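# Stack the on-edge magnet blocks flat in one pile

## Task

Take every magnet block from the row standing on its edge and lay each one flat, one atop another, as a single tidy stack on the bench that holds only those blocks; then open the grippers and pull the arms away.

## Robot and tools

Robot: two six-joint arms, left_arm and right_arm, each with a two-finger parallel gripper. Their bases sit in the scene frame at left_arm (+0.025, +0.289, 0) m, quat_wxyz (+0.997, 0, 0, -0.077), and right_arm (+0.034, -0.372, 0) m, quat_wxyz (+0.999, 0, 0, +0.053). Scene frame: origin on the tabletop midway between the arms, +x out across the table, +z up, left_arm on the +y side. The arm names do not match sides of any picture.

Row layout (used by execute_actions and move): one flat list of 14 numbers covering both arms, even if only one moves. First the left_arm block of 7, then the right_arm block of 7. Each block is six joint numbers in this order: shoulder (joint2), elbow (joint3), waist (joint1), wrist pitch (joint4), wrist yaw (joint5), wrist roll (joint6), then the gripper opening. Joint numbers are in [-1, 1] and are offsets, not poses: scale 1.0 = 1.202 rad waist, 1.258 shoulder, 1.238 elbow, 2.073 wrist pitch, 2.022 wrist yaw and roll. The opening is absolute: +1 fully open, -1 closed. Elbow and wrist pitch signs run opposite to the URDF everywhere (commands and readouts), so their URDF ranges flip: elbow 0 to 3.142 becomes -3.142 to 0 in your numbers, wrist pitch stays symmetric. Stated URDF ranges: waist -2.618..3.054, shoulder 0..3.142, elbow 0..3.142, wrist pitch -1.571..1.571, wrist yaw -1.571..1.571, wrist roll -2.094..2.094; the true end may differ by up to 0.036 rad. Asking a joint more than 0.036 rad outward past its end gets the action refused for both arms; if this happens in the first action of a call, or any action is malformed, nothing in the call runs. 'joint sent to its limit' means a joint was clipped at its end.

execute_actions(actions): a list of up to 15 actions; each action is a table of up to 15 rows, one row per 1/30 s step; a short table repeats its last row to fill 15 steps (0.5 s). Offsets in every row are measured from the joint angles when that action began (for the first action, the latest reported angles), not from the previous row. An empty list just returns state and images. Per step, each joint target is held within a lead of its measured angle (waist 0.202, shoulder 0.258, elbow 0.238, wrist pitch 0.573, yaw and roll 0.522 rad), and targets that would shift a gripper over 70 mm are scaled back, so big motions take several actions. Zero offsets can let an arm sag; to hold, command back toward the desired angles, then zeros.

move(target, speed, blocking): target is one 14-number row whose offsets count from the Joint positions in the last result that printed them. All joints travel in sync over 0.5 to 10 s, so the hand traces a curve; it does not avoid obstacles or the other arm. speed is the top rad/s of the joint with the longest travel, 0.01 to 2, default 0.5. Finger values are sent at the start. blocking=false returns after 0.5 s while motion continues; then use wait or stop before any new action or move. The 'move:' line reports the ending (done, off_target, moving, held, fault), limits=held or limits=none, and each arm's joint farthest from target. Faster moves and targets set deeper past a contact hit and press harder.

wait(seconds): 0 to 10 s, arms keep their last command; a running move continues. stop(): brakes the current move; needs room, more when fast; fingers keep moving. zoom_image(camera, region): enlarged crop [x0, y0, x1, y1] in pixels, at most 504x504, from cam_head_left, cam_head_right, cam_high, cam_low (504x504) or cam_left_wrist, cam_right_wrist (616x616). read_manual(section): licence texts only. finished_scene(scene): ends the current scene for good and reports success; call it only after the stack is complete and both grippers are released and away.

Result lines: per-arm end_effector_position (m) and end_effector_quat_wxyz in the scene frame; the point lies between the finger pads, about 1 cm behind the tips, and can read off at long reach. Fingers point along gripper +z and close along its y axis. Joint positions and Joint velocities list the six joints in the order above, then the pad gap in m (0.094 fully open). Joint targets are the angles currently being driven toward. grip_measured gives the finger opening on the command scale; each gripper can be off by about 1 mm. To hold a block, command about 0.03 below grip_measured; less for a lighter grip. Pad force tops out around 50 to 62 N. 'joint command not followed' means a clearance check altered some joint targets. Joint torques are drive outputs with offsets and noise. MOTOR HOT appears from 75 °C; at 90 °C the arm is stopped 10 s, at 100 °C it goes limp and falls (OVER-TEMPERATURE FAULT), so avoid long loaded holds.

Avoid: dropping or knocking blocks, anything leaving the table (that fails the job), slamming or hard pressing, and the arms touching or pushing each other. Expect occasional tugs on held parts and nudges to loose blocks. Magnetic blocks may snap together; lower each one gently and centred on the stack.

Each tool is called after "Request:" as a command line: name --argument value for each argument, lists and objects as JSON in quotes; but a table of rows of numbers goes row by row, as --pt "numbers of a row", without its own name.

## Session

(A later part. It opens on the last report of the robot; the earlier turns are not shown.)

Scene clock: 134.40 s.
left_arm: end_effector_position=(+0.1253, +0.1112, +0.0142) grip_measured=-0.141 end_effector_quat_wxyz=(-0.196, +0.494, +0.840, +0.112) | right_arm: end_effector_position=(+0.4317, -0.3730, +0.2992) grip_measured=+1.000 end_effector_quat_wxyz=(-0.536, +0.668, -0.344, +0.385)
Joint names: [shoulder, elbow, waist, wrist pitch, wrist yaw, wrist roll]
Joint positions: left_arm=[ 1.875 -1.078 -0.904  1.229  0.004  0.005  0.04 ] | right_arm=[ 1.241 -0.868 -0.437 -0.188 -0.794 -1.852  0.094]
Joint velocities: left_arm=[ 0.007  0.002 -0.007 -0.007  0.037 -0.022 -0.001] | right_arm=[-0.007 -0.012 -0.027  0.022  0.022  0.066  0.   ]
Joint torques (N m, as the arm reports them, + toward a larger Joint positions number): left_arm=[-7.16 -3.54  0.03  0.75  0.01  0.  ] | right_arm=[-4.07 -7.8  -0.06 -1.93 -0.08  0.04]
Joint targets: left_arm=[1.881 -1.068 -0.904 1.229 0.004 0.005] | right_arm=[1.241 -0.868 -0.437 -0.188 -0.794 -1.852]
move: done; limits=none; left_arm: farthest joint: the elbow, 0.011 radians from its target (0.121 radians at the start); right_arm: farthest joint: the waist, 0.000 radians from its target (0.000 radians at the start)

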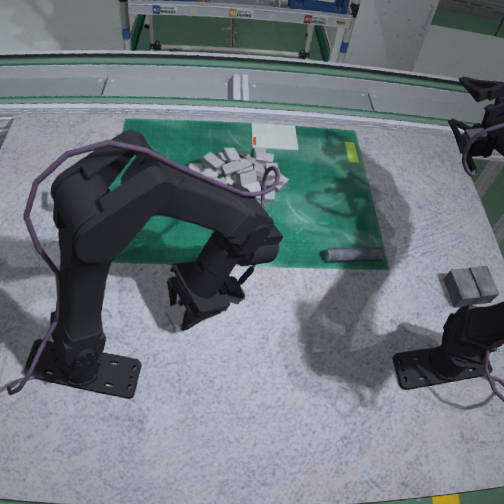

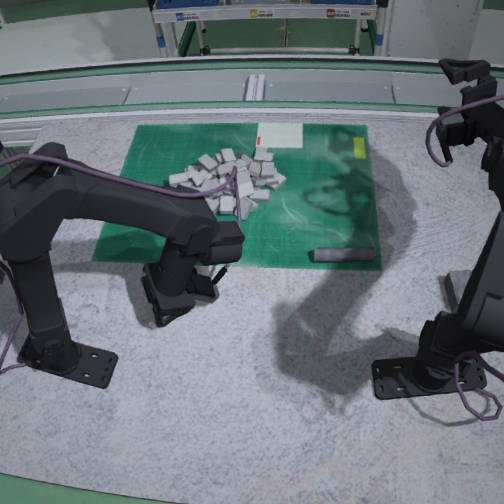

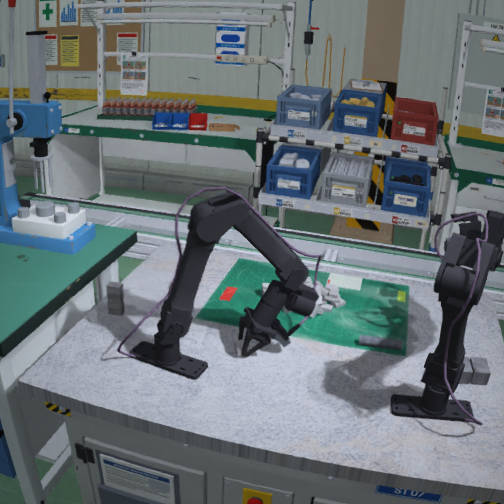

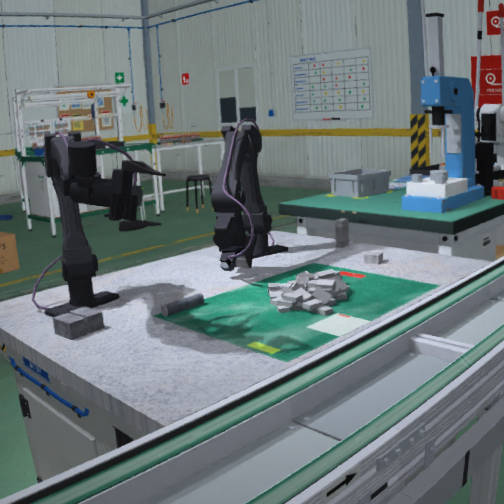

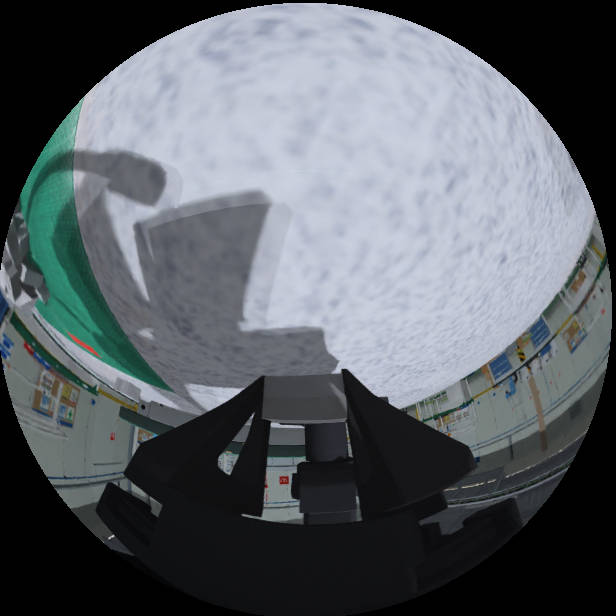

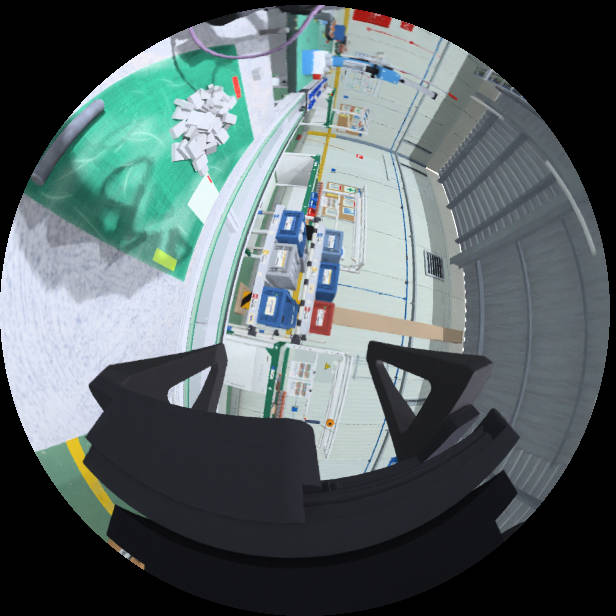

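Request:
move --target '[0.008,0.016,0,0,0,0,-0.3,0,0,0,0,0,0,1]' --speed 0.03

Request:
execute_actions --actions '[[[0,0,0,0,0,0,-0.11,0,0,0,0,0,0,1]],[[0,0,0,0,0,0,0.25,0,0,0,0,0,0,1]]]'

Request:
move --target '[-0.1,-0.13,0,0.11,0,0,0.3,0,0,0,0,0,0,1]' --speed 0.25

Request:
move --target '[-0.25,0.05,0.58,-0.38,0,0,0.6,0,0,0,0,0,0,1]' --speed 0.7

Scene clock: 139.40 s.
left_arm: end_effector_position=(+0.1240, +0.1135, +0.0130) grip_measured=-0.141 end_effector_quat_wxyz=(-0.199, +0.493, +0.839, +0.113) | right_arm: end_effector_position=(+0.4317, -0.3730, +0.2992) grip_measured=+1.000 end_effector_quat_wxyz=(-0.536, +0.668, -0.344, +0.385)
Joint names: [shoulder, elbow, waist, wrist pitch, wrist yaw, wrist roll]
Joint positions: left_arm=[ 1.875 -1.069 -0.904  1.226  0.004  0.005  0.04 ] | right_arm=[ 1.241 -0.868 -0.437 -0.188 -0.794 -1.852  0.094]
Joint velocities: left_arm=[-0.012  0.017 -0.007 -0.007  0.007 -0.037  0.   ] | right_arm=[-0.012  0.007 -0.017  0.022 -0.007  0.007  0.   ]
Joint torques (N m, as the arm reports them, + toward a larger Joint positions number): left_arm=[-6.71 -3.54 -0.01  0.79  0.01  0.  ] | right_arm=[-3.96 -7.74  0.   -1.94 -0.09  0.04]
Joint targets: left_arm=[1.885 -1.059 -0.904 1.229 0.004 0.005] | right_arm=[1.241 -0.868 -0.437 -0.188 -0.794 -1.852]
move: done; limits=none; left_arm: farthest joint: the elbow, 0.011 radians from its target (0.020 radians at the start); right_arm: farthest joint: the waist, 0.000 radians from its target (0.000 radians at the start)

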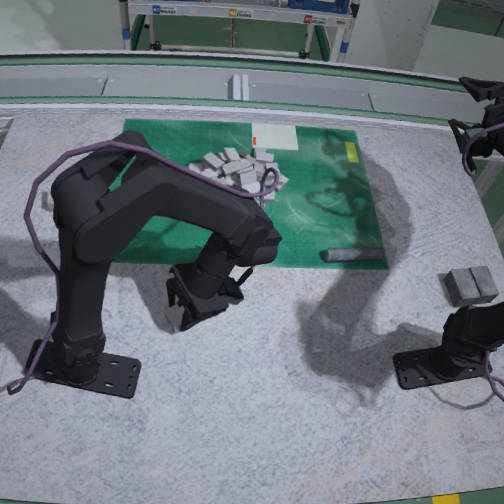

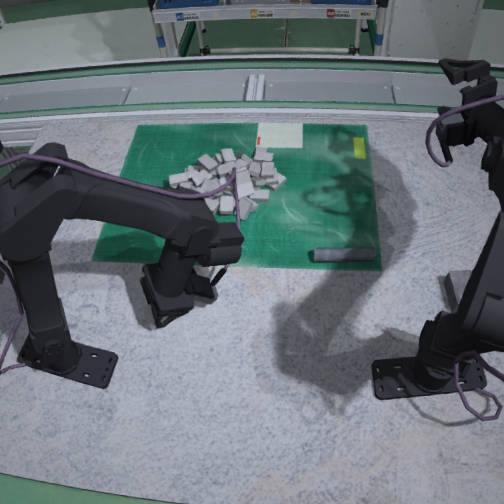

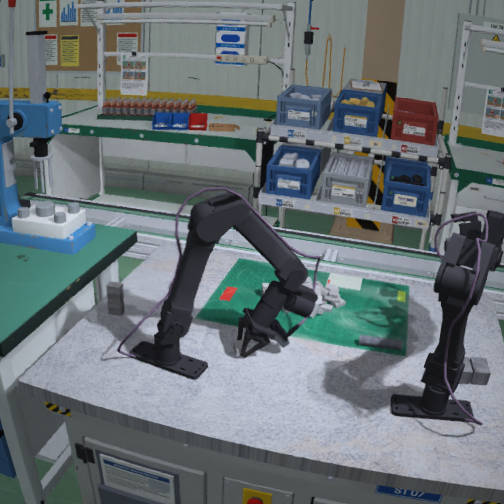

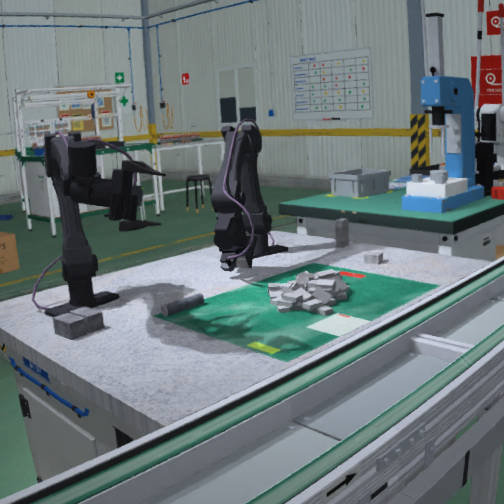

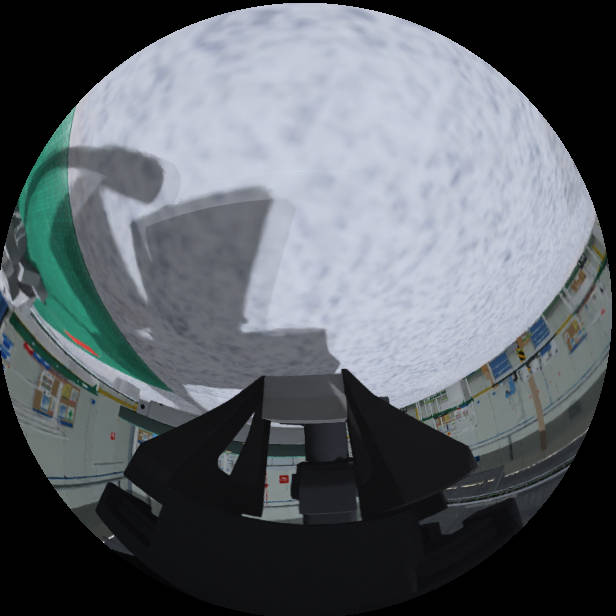

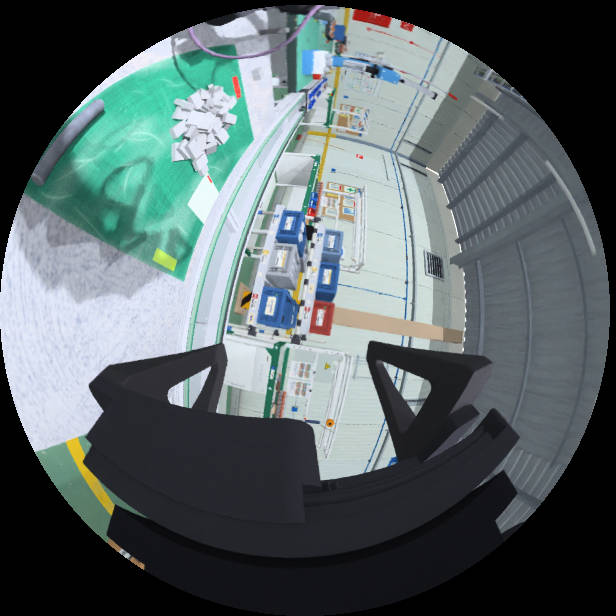

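Scene clock: 140.40 s.
left_arm: end_effector_position=(+0.1240, +0.1135, +0.0130) grip_measured=+0.248 end_effector_quat_wxyz=(-0.199, +0.493, +0.839, +0.113) | right_arm: end_effector_position=(+0.4317, -0.3730, +0.2992) grip_measured=+1.000 end_effector_quat_wxyz=(-0.536, +0.668, -0.344, +0.385)
Joint names: [shoulder, elbow, waist, wrist pitch, wrist yaw, wrist roll]
Joint positions: left_arm=[ 1.875 -1.069 -0.904  1.226  0.004  0.005  0.059] | right_arm=[ 1.241 -0.868 -0.437 -0.188 -0.794 -1.852  0.094]
Joint velocities: left_arm=[-0.017 -0.012 -0.017 -0.007 -0.007  0.051 -0.   ] | right_arm=[-0.002  0.012 -0.012  0.051 -0.022 -0.022  0.   ]
Joint torques (N m, as the arm reports them, + toward a larger Joint positions number): left_arm=[-7.56 -4.28 -0.03  0.76  0.01 -0.01] | right_arm=[-4.05 -7.76  0.04 -1.92 -0.09  0.03]
Joint targets: left_arm=[1.875 -1.069 -0.904 1.226 0.004 0.005] | right_arm=[1.241 -0.868 -0.437 -0.188 -0.794 -1.852]

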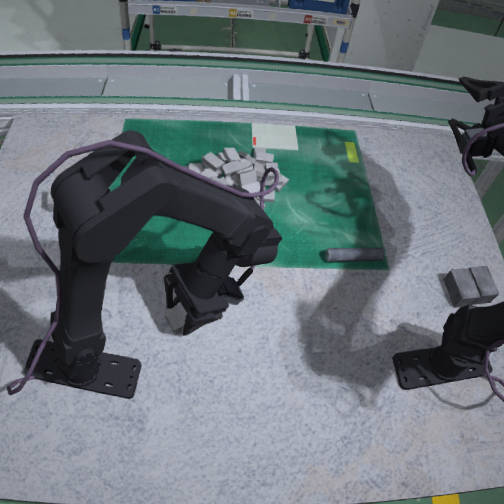

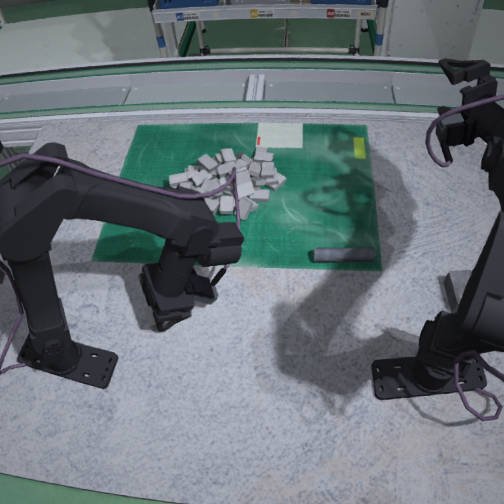

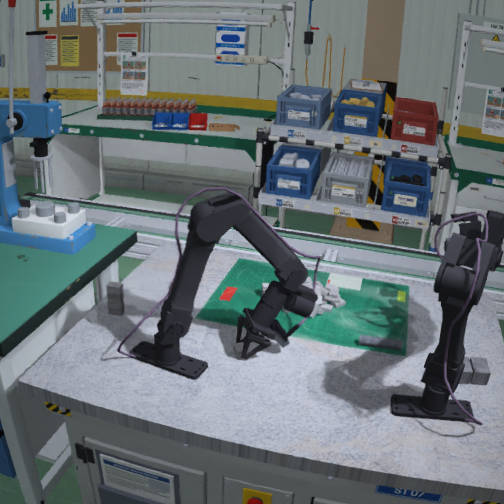

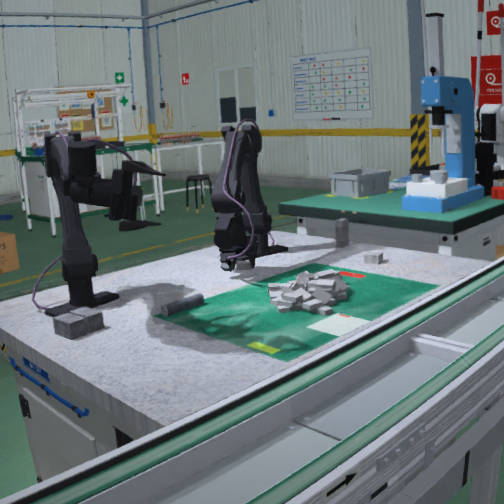

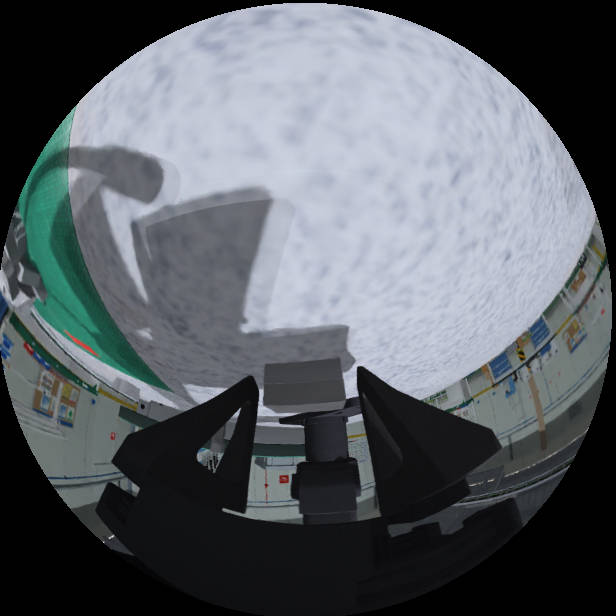

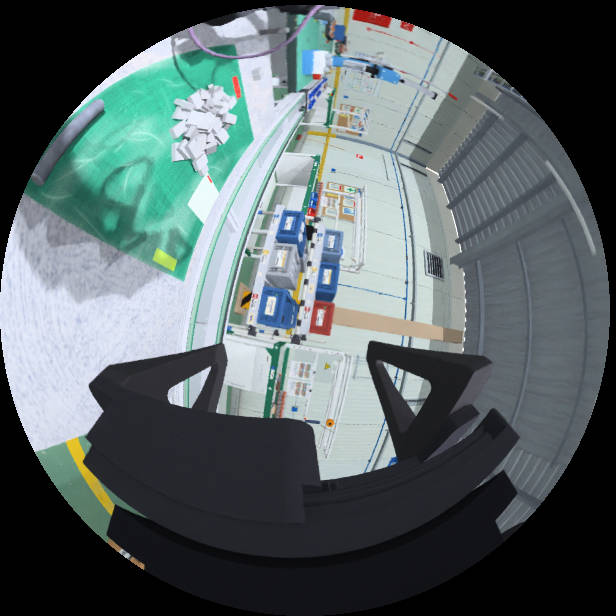

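Scene clock: 141.93 s.
left_arm: end_effector_position=(+0.1281, +0.1062, +0.0732) grip_measured=+0.298 end_effector_quat_wxyz=(-0.181, +0.496, +0.843, +0.103) | right_arm: end_effector_position=(+0.4317, -0.3730, +0.2992) grip_measured=+1.000 end_effector_quat_wxyz=(-0.536, +0.668, -0.344, +0.385)
Joint names: [shoulder, elbow, waist, wrist pitch, wrist yaw, wrist roll]
Joint positions: left_arm=[ 1.764 -1.211 -0.904  1.436  0.004  0.005  0.061] | right_arm=[ 1.241 -0.868 -0.437 -0.188 -0.794 -1.852  0.094]
Joint velocities: left_arm=[ 0.002 -0.007 -0.012 -0.051  0.051 -0.007  0.001] | right_arm=[-0.002 -0.012 -0.007  0.037  0.007  0.007  0.   ]
Joint torques (N m, as the arm reports them, + toward a larger Joint positions number): left_arm=[-8.37 -6.2   0.    0.86  0.    0.  ] | right_arm=[-3.96 -7.8   0.03 -1.92 -0.08  0.03]
Joint targets: left_arm=[1.749 -1.230 -0.904 1.454 0.004 0.005] | right_arm=[1.241 -0.868 -0.437 -0.188 -0.794 -1.852]
move: done; limits=none; left_arm: farthest joint: the elbow, 0.018 radians from its target (0.161 radians at the start); right_arm: farthest joint: the waist, 0.000 radians from its target (0.000 radians at the start)

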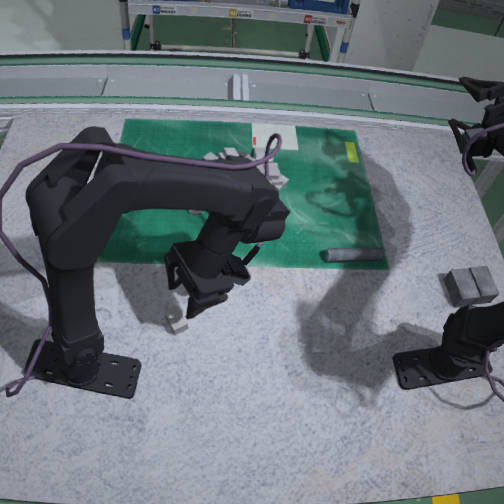

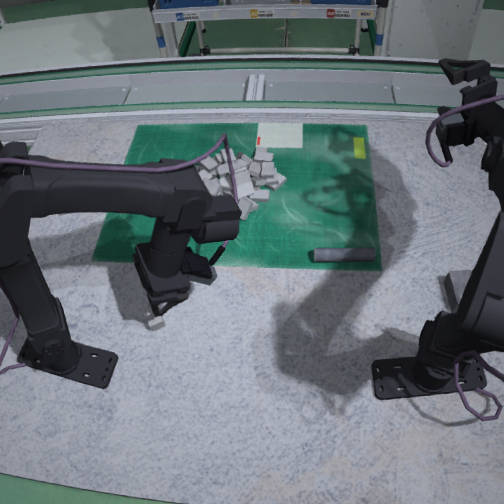

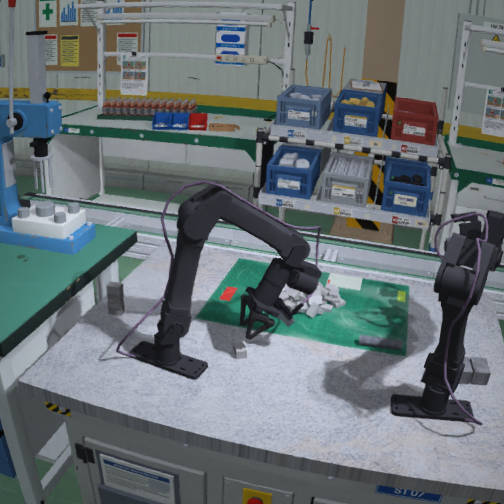

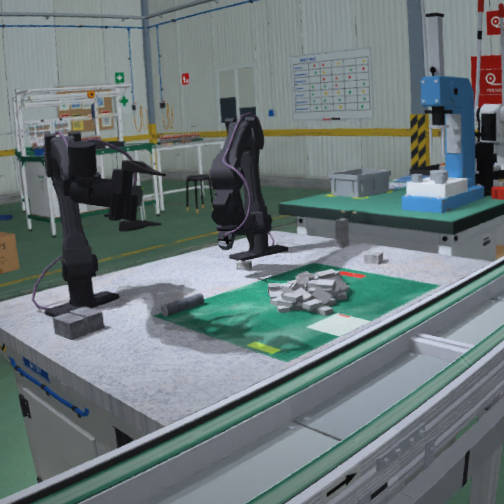

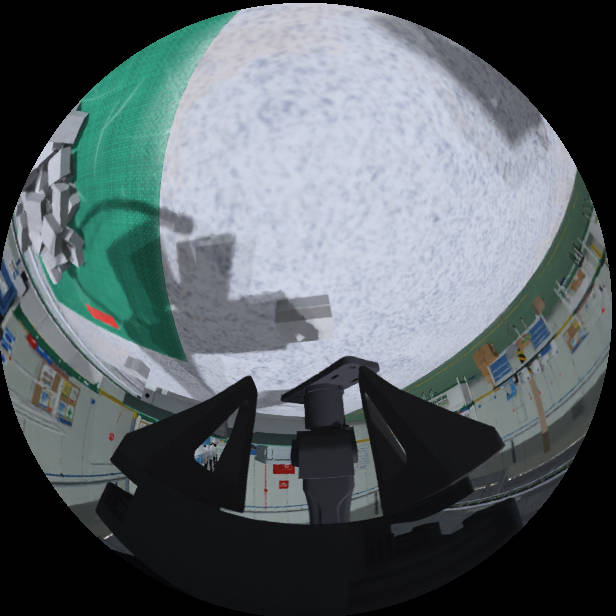

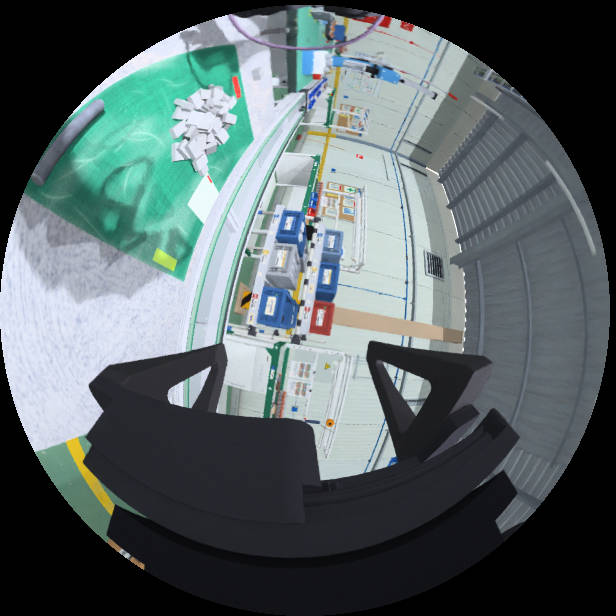

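Scene clock: 143.83 s.
left_arm: end_effector_position=(+0.3857, +0.1517, +0.1615) grip_measured=+0.598 end_effector_quat_wxyz=(+0.294, +0.176, +0.938, -0.055) | right_arm: end_effector_position=(+0.4317, -0.3730, +0.2992) grip_measured=+1.000 end_effector_quat_wxyz=(-0.536, +0.668, -0.344, +0.385)
Joint names: [shoulder, elbow, waist, wrist pitch, wrist yaw, wrist roll]
Joint positions: left_arm=[ 1.466 -1.165 -0.21   0.662  0.003  0.005  0.075] | right_arm=[ 1.241 -0.868 -0.437 -0.188 -0.794 -1.852  0.094]
Joint velocities: left_arm=[-0.007 -0.002 -0.002  0.051 -0.051 -0.022  0.   ] | right_arm=[ 0.017 -0.017 -0.002 -0.037  0.007  0.051  0.   ]
Joint torques (N m, as the arm reports them, + toward a larger Joint positions number): left_arm=[-7.42 -5.58  0.25 -1.65  0.01  0.  ] | right_arm=[-4.   -7.75  0.04 -1.94 -0.08  0.04]
Joint targets: left_arm=[1.450 -1.150 -0.207 0.649 0.004 0.005] | right_arm=[1.241 -0.868 -0.437 -0.188 -0.794 -1.852]
move: done; limits=none; left_arm: farthest joint: the shoulder, 0.017 radians from its target (0.315 radians at the start); right_arm: farthest joint: the waist, 0.000 radians from its target (0.000 radians at the start)

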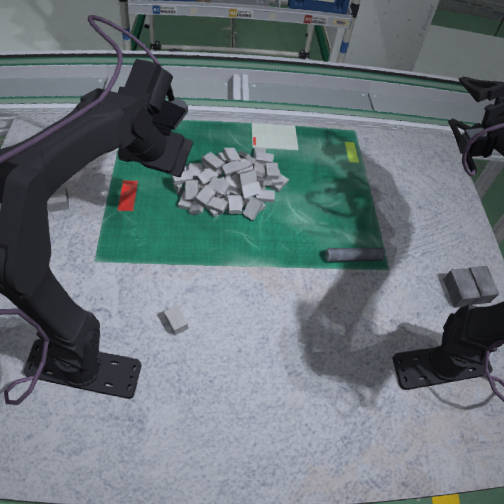

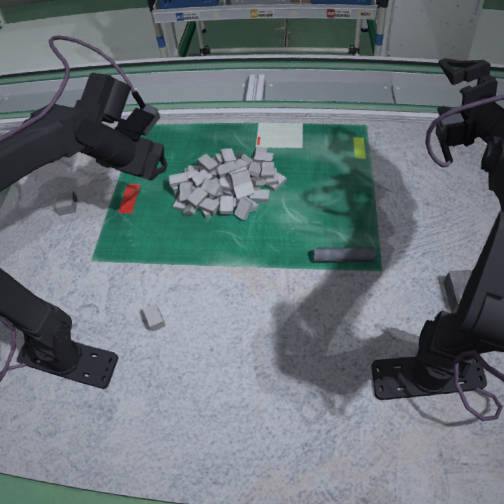

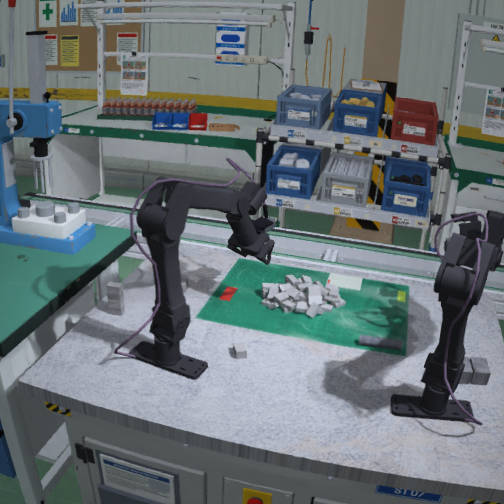

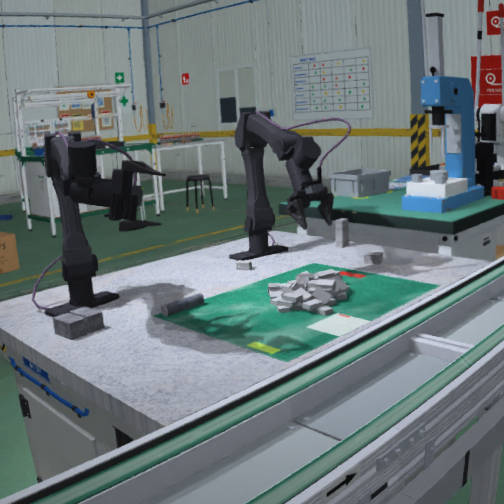

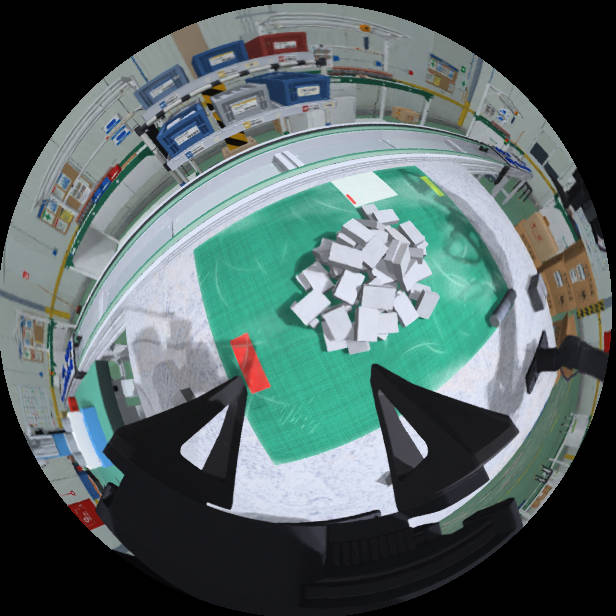

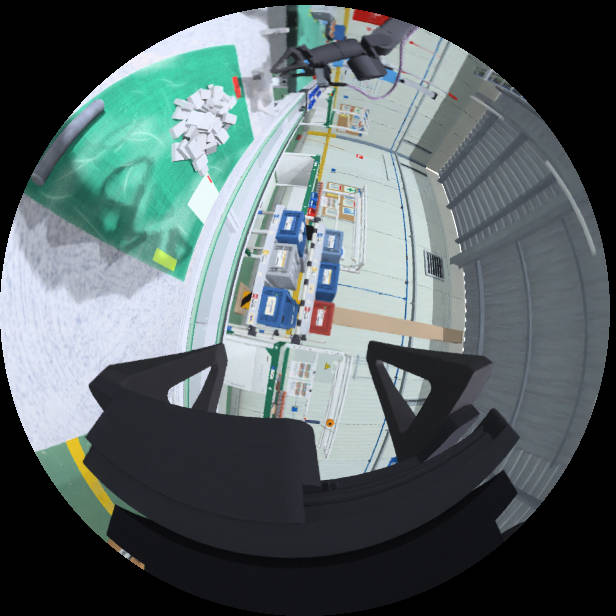

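Request:
move --target '[0.1,0.515,0.541,-0.63,0,0,0.6,0,0,0,0,0,0,1]' --speed 0.7

Scene clock: 150.67 s.
left_arm: end_effector_position=(+0.4339, +0.4065, +0.1009) grip_measured=+0.598 end_effector_quat_wxyz=(+0.542, -0.114, +0.829, +0.076) | right_arm: end_effector_position=(+0.4317, -0.3730, +0.2992) grip_measured=+1.000 end_effector_quat_wxyz=(-0.536, +0.668, -0.344, +0.385)
Joint names: [shoulder, elbow, waist, wrist pitch, wrist yaw, wrist roll]
Joint positions: left_arm=[ 1.582 -0.537  0.434 -0.632  0.003  0.005  0.075] | right_arm=[ 1.241 -0.868 -0.437 -0.188 -0.794 -1.852  0.094]
Joint velocities: left_arm=[-0.002 -0.007 -0.002 -0.007  0.051 -0.051 -0.001] | right_arm=[-0.007  0.012  0.012 -0.007  0.081 -0.081  0.   ]
Joint torques (N m, as the arm reports them, + toward a larger Joint positions number): left_arm=[-5.46 -4.86  0.52 -2.26 -0.01 -0.02] | right_arm=[-4.03 -7.72  0.03 -1.92 -0.08  0.05]
Joint targets: left_arm=[1.592 -0.527 0.441 -0.644 0.003 0.005] | right_arm=[1.241 -0.868 -0.437 -0.188 -0.794 -1.852]
move: done; limits=none; left_arm: farthest joint: the wrist pitch, 0.012 radians from its target (1.306 radians at the start); right_arm: farthest joint: the waist, 0.000 radians from its target (0.000 radians at the start)

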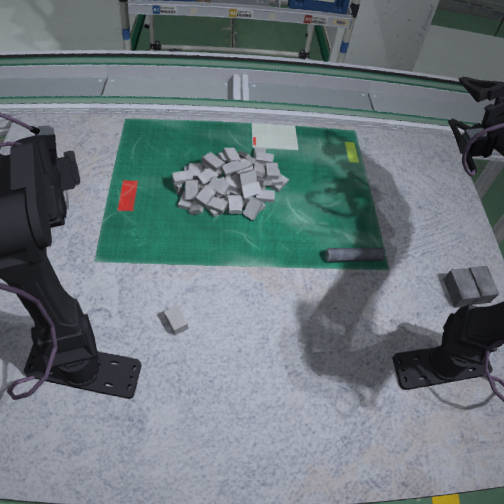

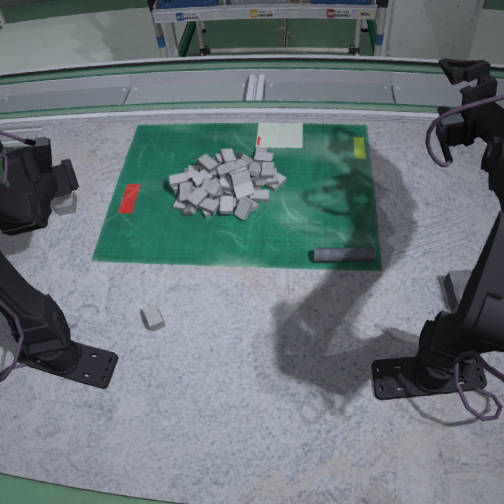

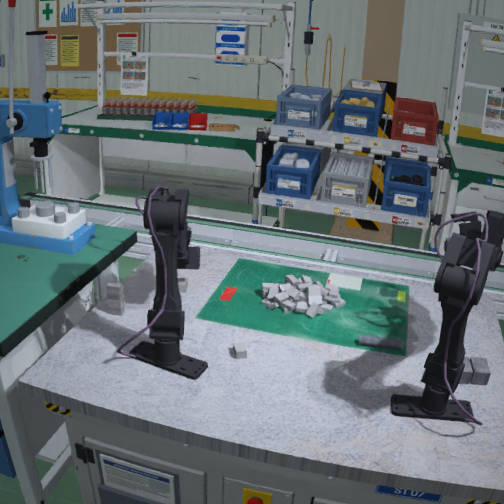

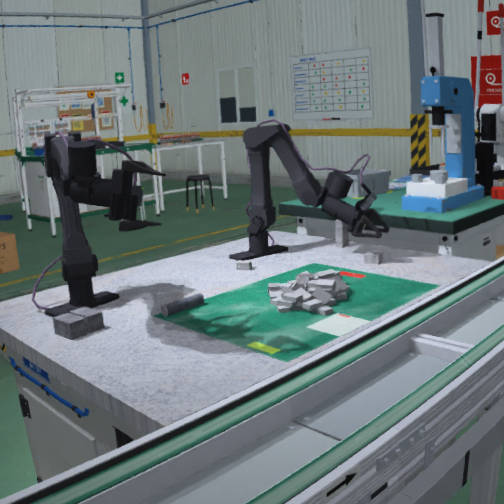

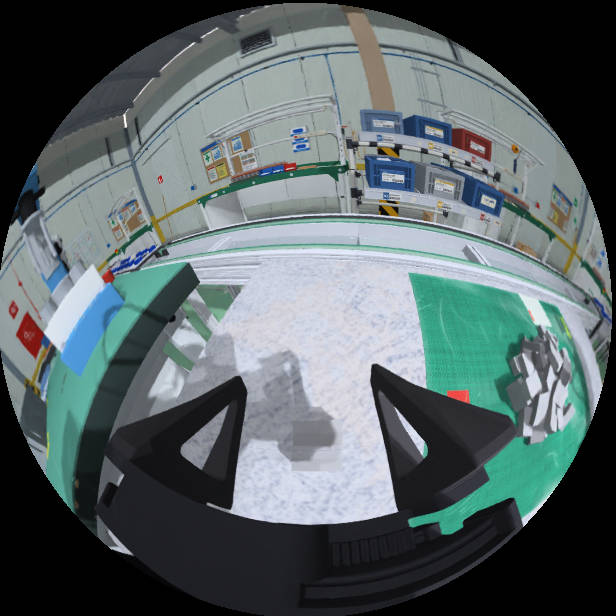

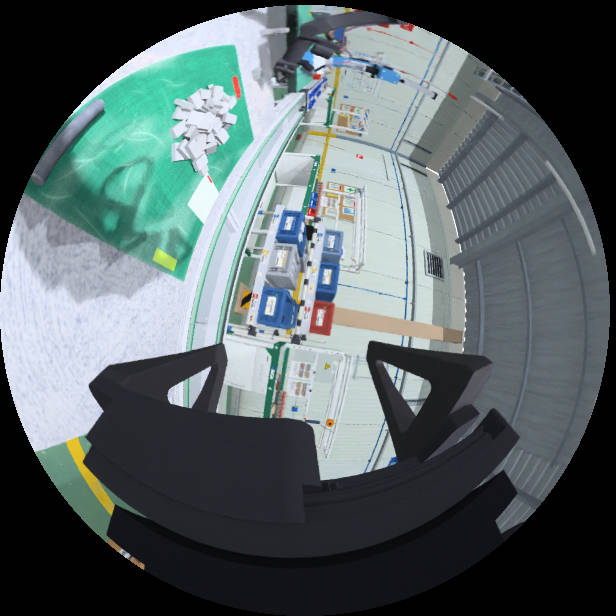

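Request:
move --target '[0.229,0.085,0,-0.157,0,0,0.4,0,0,0,0,0,0,1]' --speed 0.17

Request:
execute_actions --actions '[[[0,0,0,0,0,0,0.05,0,0,0,0,0,0,1]]]'

Request:
zoom_image --camera "cam_left_wrist" --region '[200,330,420,530]'

Scene clock: 157.43 s.
left_arm: end_effector_position=(+0.4231, +0.4034, +0.0267) grip_measured=+0.402 end_effector_quat_wxyz=(+0.519, -0.116, +0.844, +0.073) | right_arm: end_effector_position=(+0.4317, -0.3730, +0.2992) grip_measured=+1.000 end_effector_quat_wxyz=(-0.536, +0.668, -0.344, +0.385)
Joint names: [shoulder, elbow, waist, wrist pitch, wrist yaw, wrist roll]
Joint positions: left_arm=[ 1.859 -0.445  0.434 -0.946  0.003  0.005  0.066] | right_arm=[ 1.241 -0.868 -0.437 -0.188 -0.794 -1.852  0.094]
Joint velocities: left_arm=[-0.012  0.012 -0.017  0.051 -0.037 -0.007 -0.001] | right_arm=[-0.007 -0.007  0.002  0.037 -0.051 -0.007  0.   ]
Joint torques (N m, as the arm reports them, + toward a larger Joint positions number): left_arm=[-6.19 -3.04  0.01 -2.25  0.01 -0.01] | right_arm=[-4.01 -7.81 -0.01 -1.94 -0.07  0.04]
Joint targets: left_arm=[1.871 -0.432 0.434 -0.958 0.003 0.005] | right_arm=[1.241 -0.868 -0.437 -0.188 -0.794 -1.852]
move: done; limits=none; left_arm: farthest joint: the elbow, 0.013 radians from its target (0.105 radians at the start); right_arm: farthest joint: the waist, 0.000 radians from its target (0.000 radians at the start)

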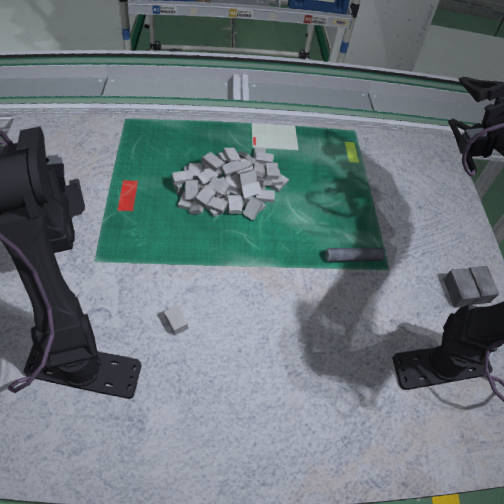

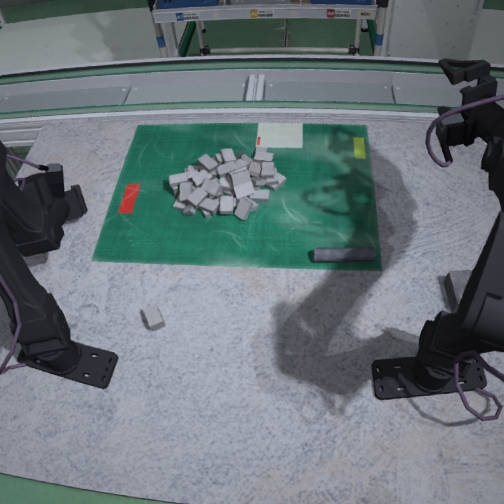

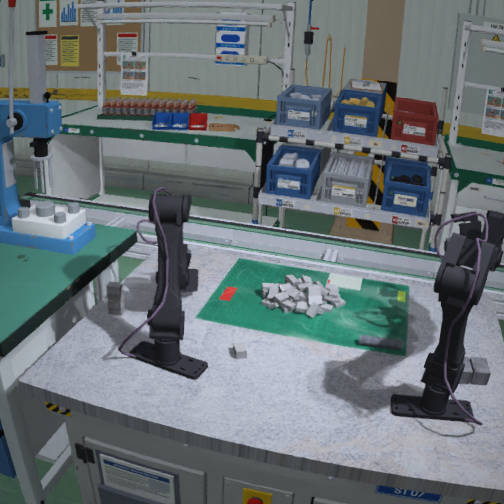

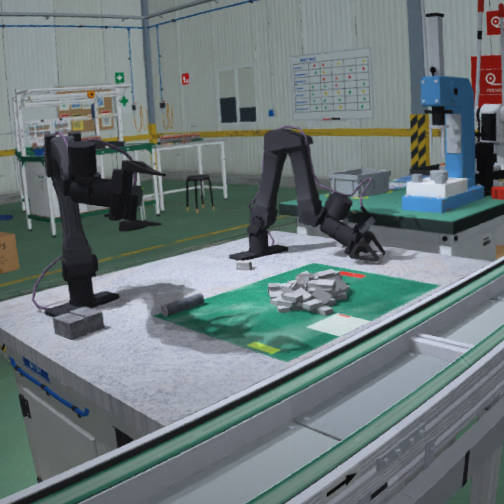

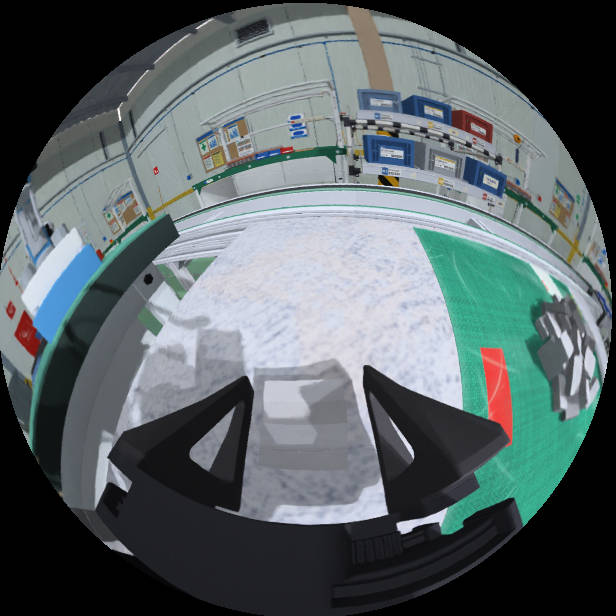

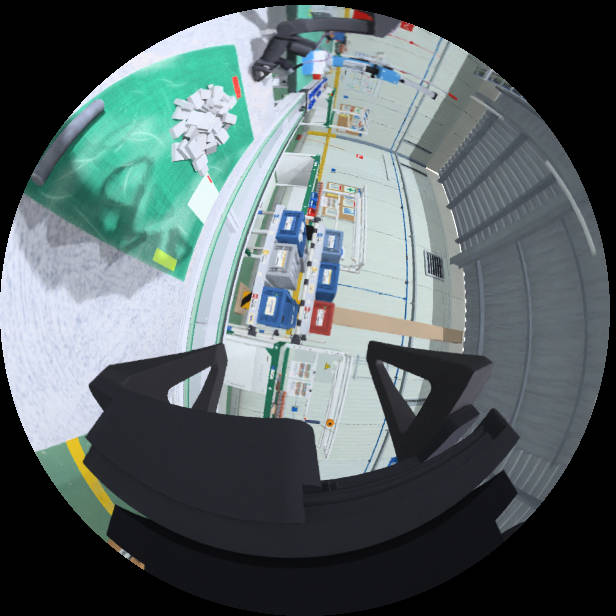

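Scene clock: 157.93 s.
left_arm: end_effector_position=(+0.4231, +0.4034, +0.0267) grip_measured=+0.052 end_effector_quat_wxyz=(+0.519, -0.116, +0.844, +0.073) | right_arm: end_effector_position=(+0.4317, -0.3730, +0.2992) grip_measured=+1.000 end_effector_quat_wxyz=(-0.536, +0.668, -0.344, +0.385)
Joint names: [shoulder, elbow, waist, wrist pitch, wrist yaw, wrist roll]
Joint positions: left_arm=[ 1.859 -0.445  0.434 -0.946  0.003  0.005  0.049] | right_arm=[ 1.241 -0.868 -0.437 -0.188 -0.794 -1.852  0.094]
Joint velocities: left_arm=[ 0.012 -0.007 -0.012 -0.007 -0.022 -0.022 -0.   ] | right_arm=[ 0.002 -0.002 -0.002  0.081  0.022  0.051  0.   ]
Joint torques (N m, as the arm reports them, + toward a larger Joint positions number): left_arm=[-7.1  -3.99 -0.01 -2.1   0.    0.  ] | right_arm=[-3.96 -7.76 -0.02 -1.93 -0.08  0.04]
Joint targets: left_arm=[1.859 -0.445 0.434 -0.946 0.003 0.005] | right_arm=[1.241 -0.868 -0.437 -0.188 -0.794 -1.852]

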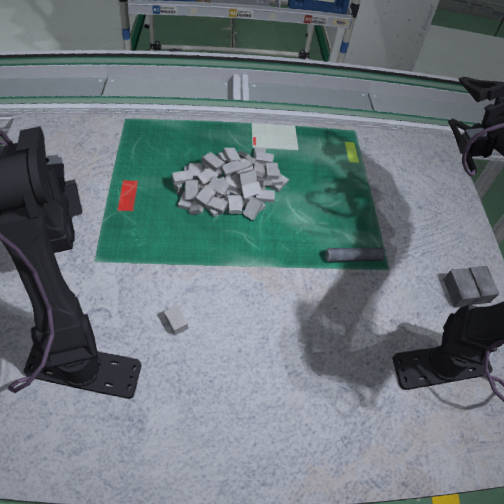

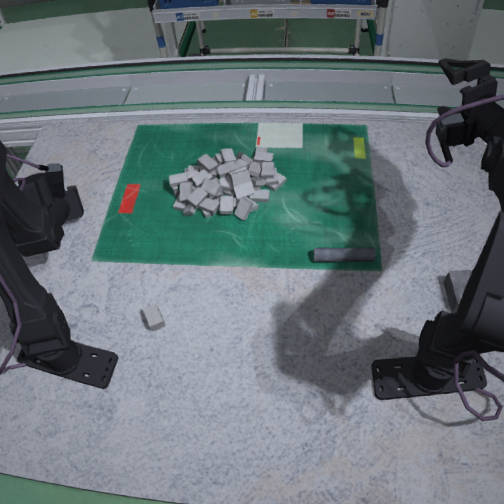

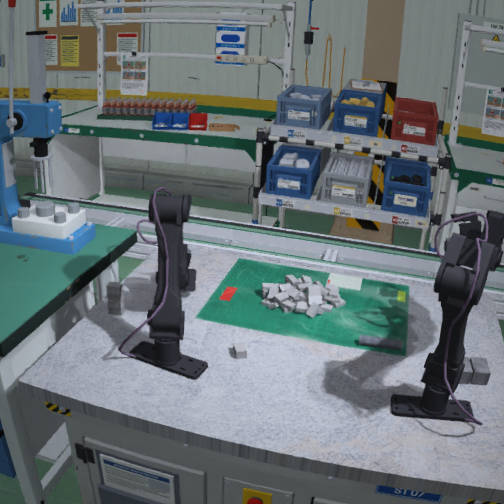

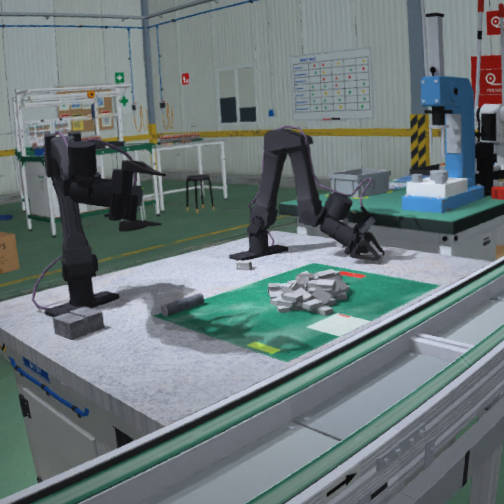

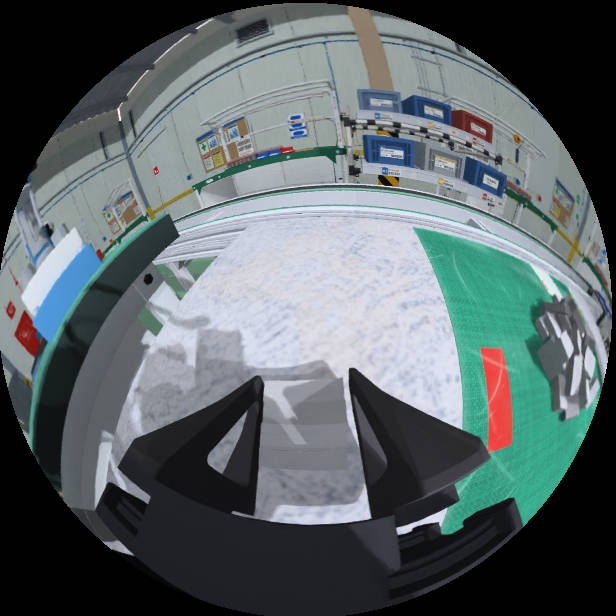

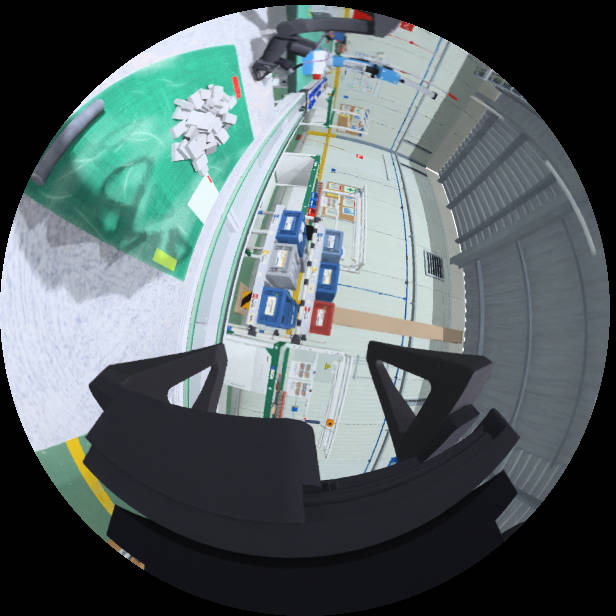

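Region (200, 330, 420, 530) of cam_left_wrist's 616x616 image, scaled by 2.291, with more detail than that image has; it fills the top 458 rows of this view, and the rest is white.

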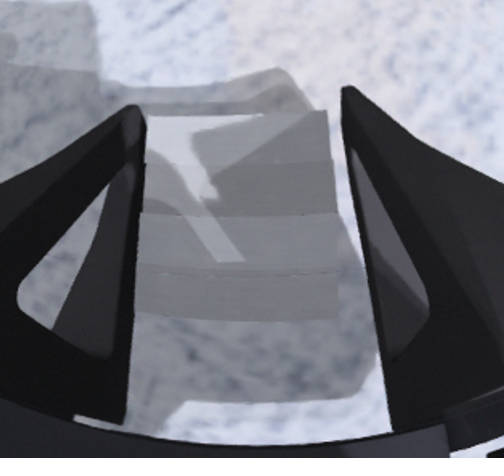

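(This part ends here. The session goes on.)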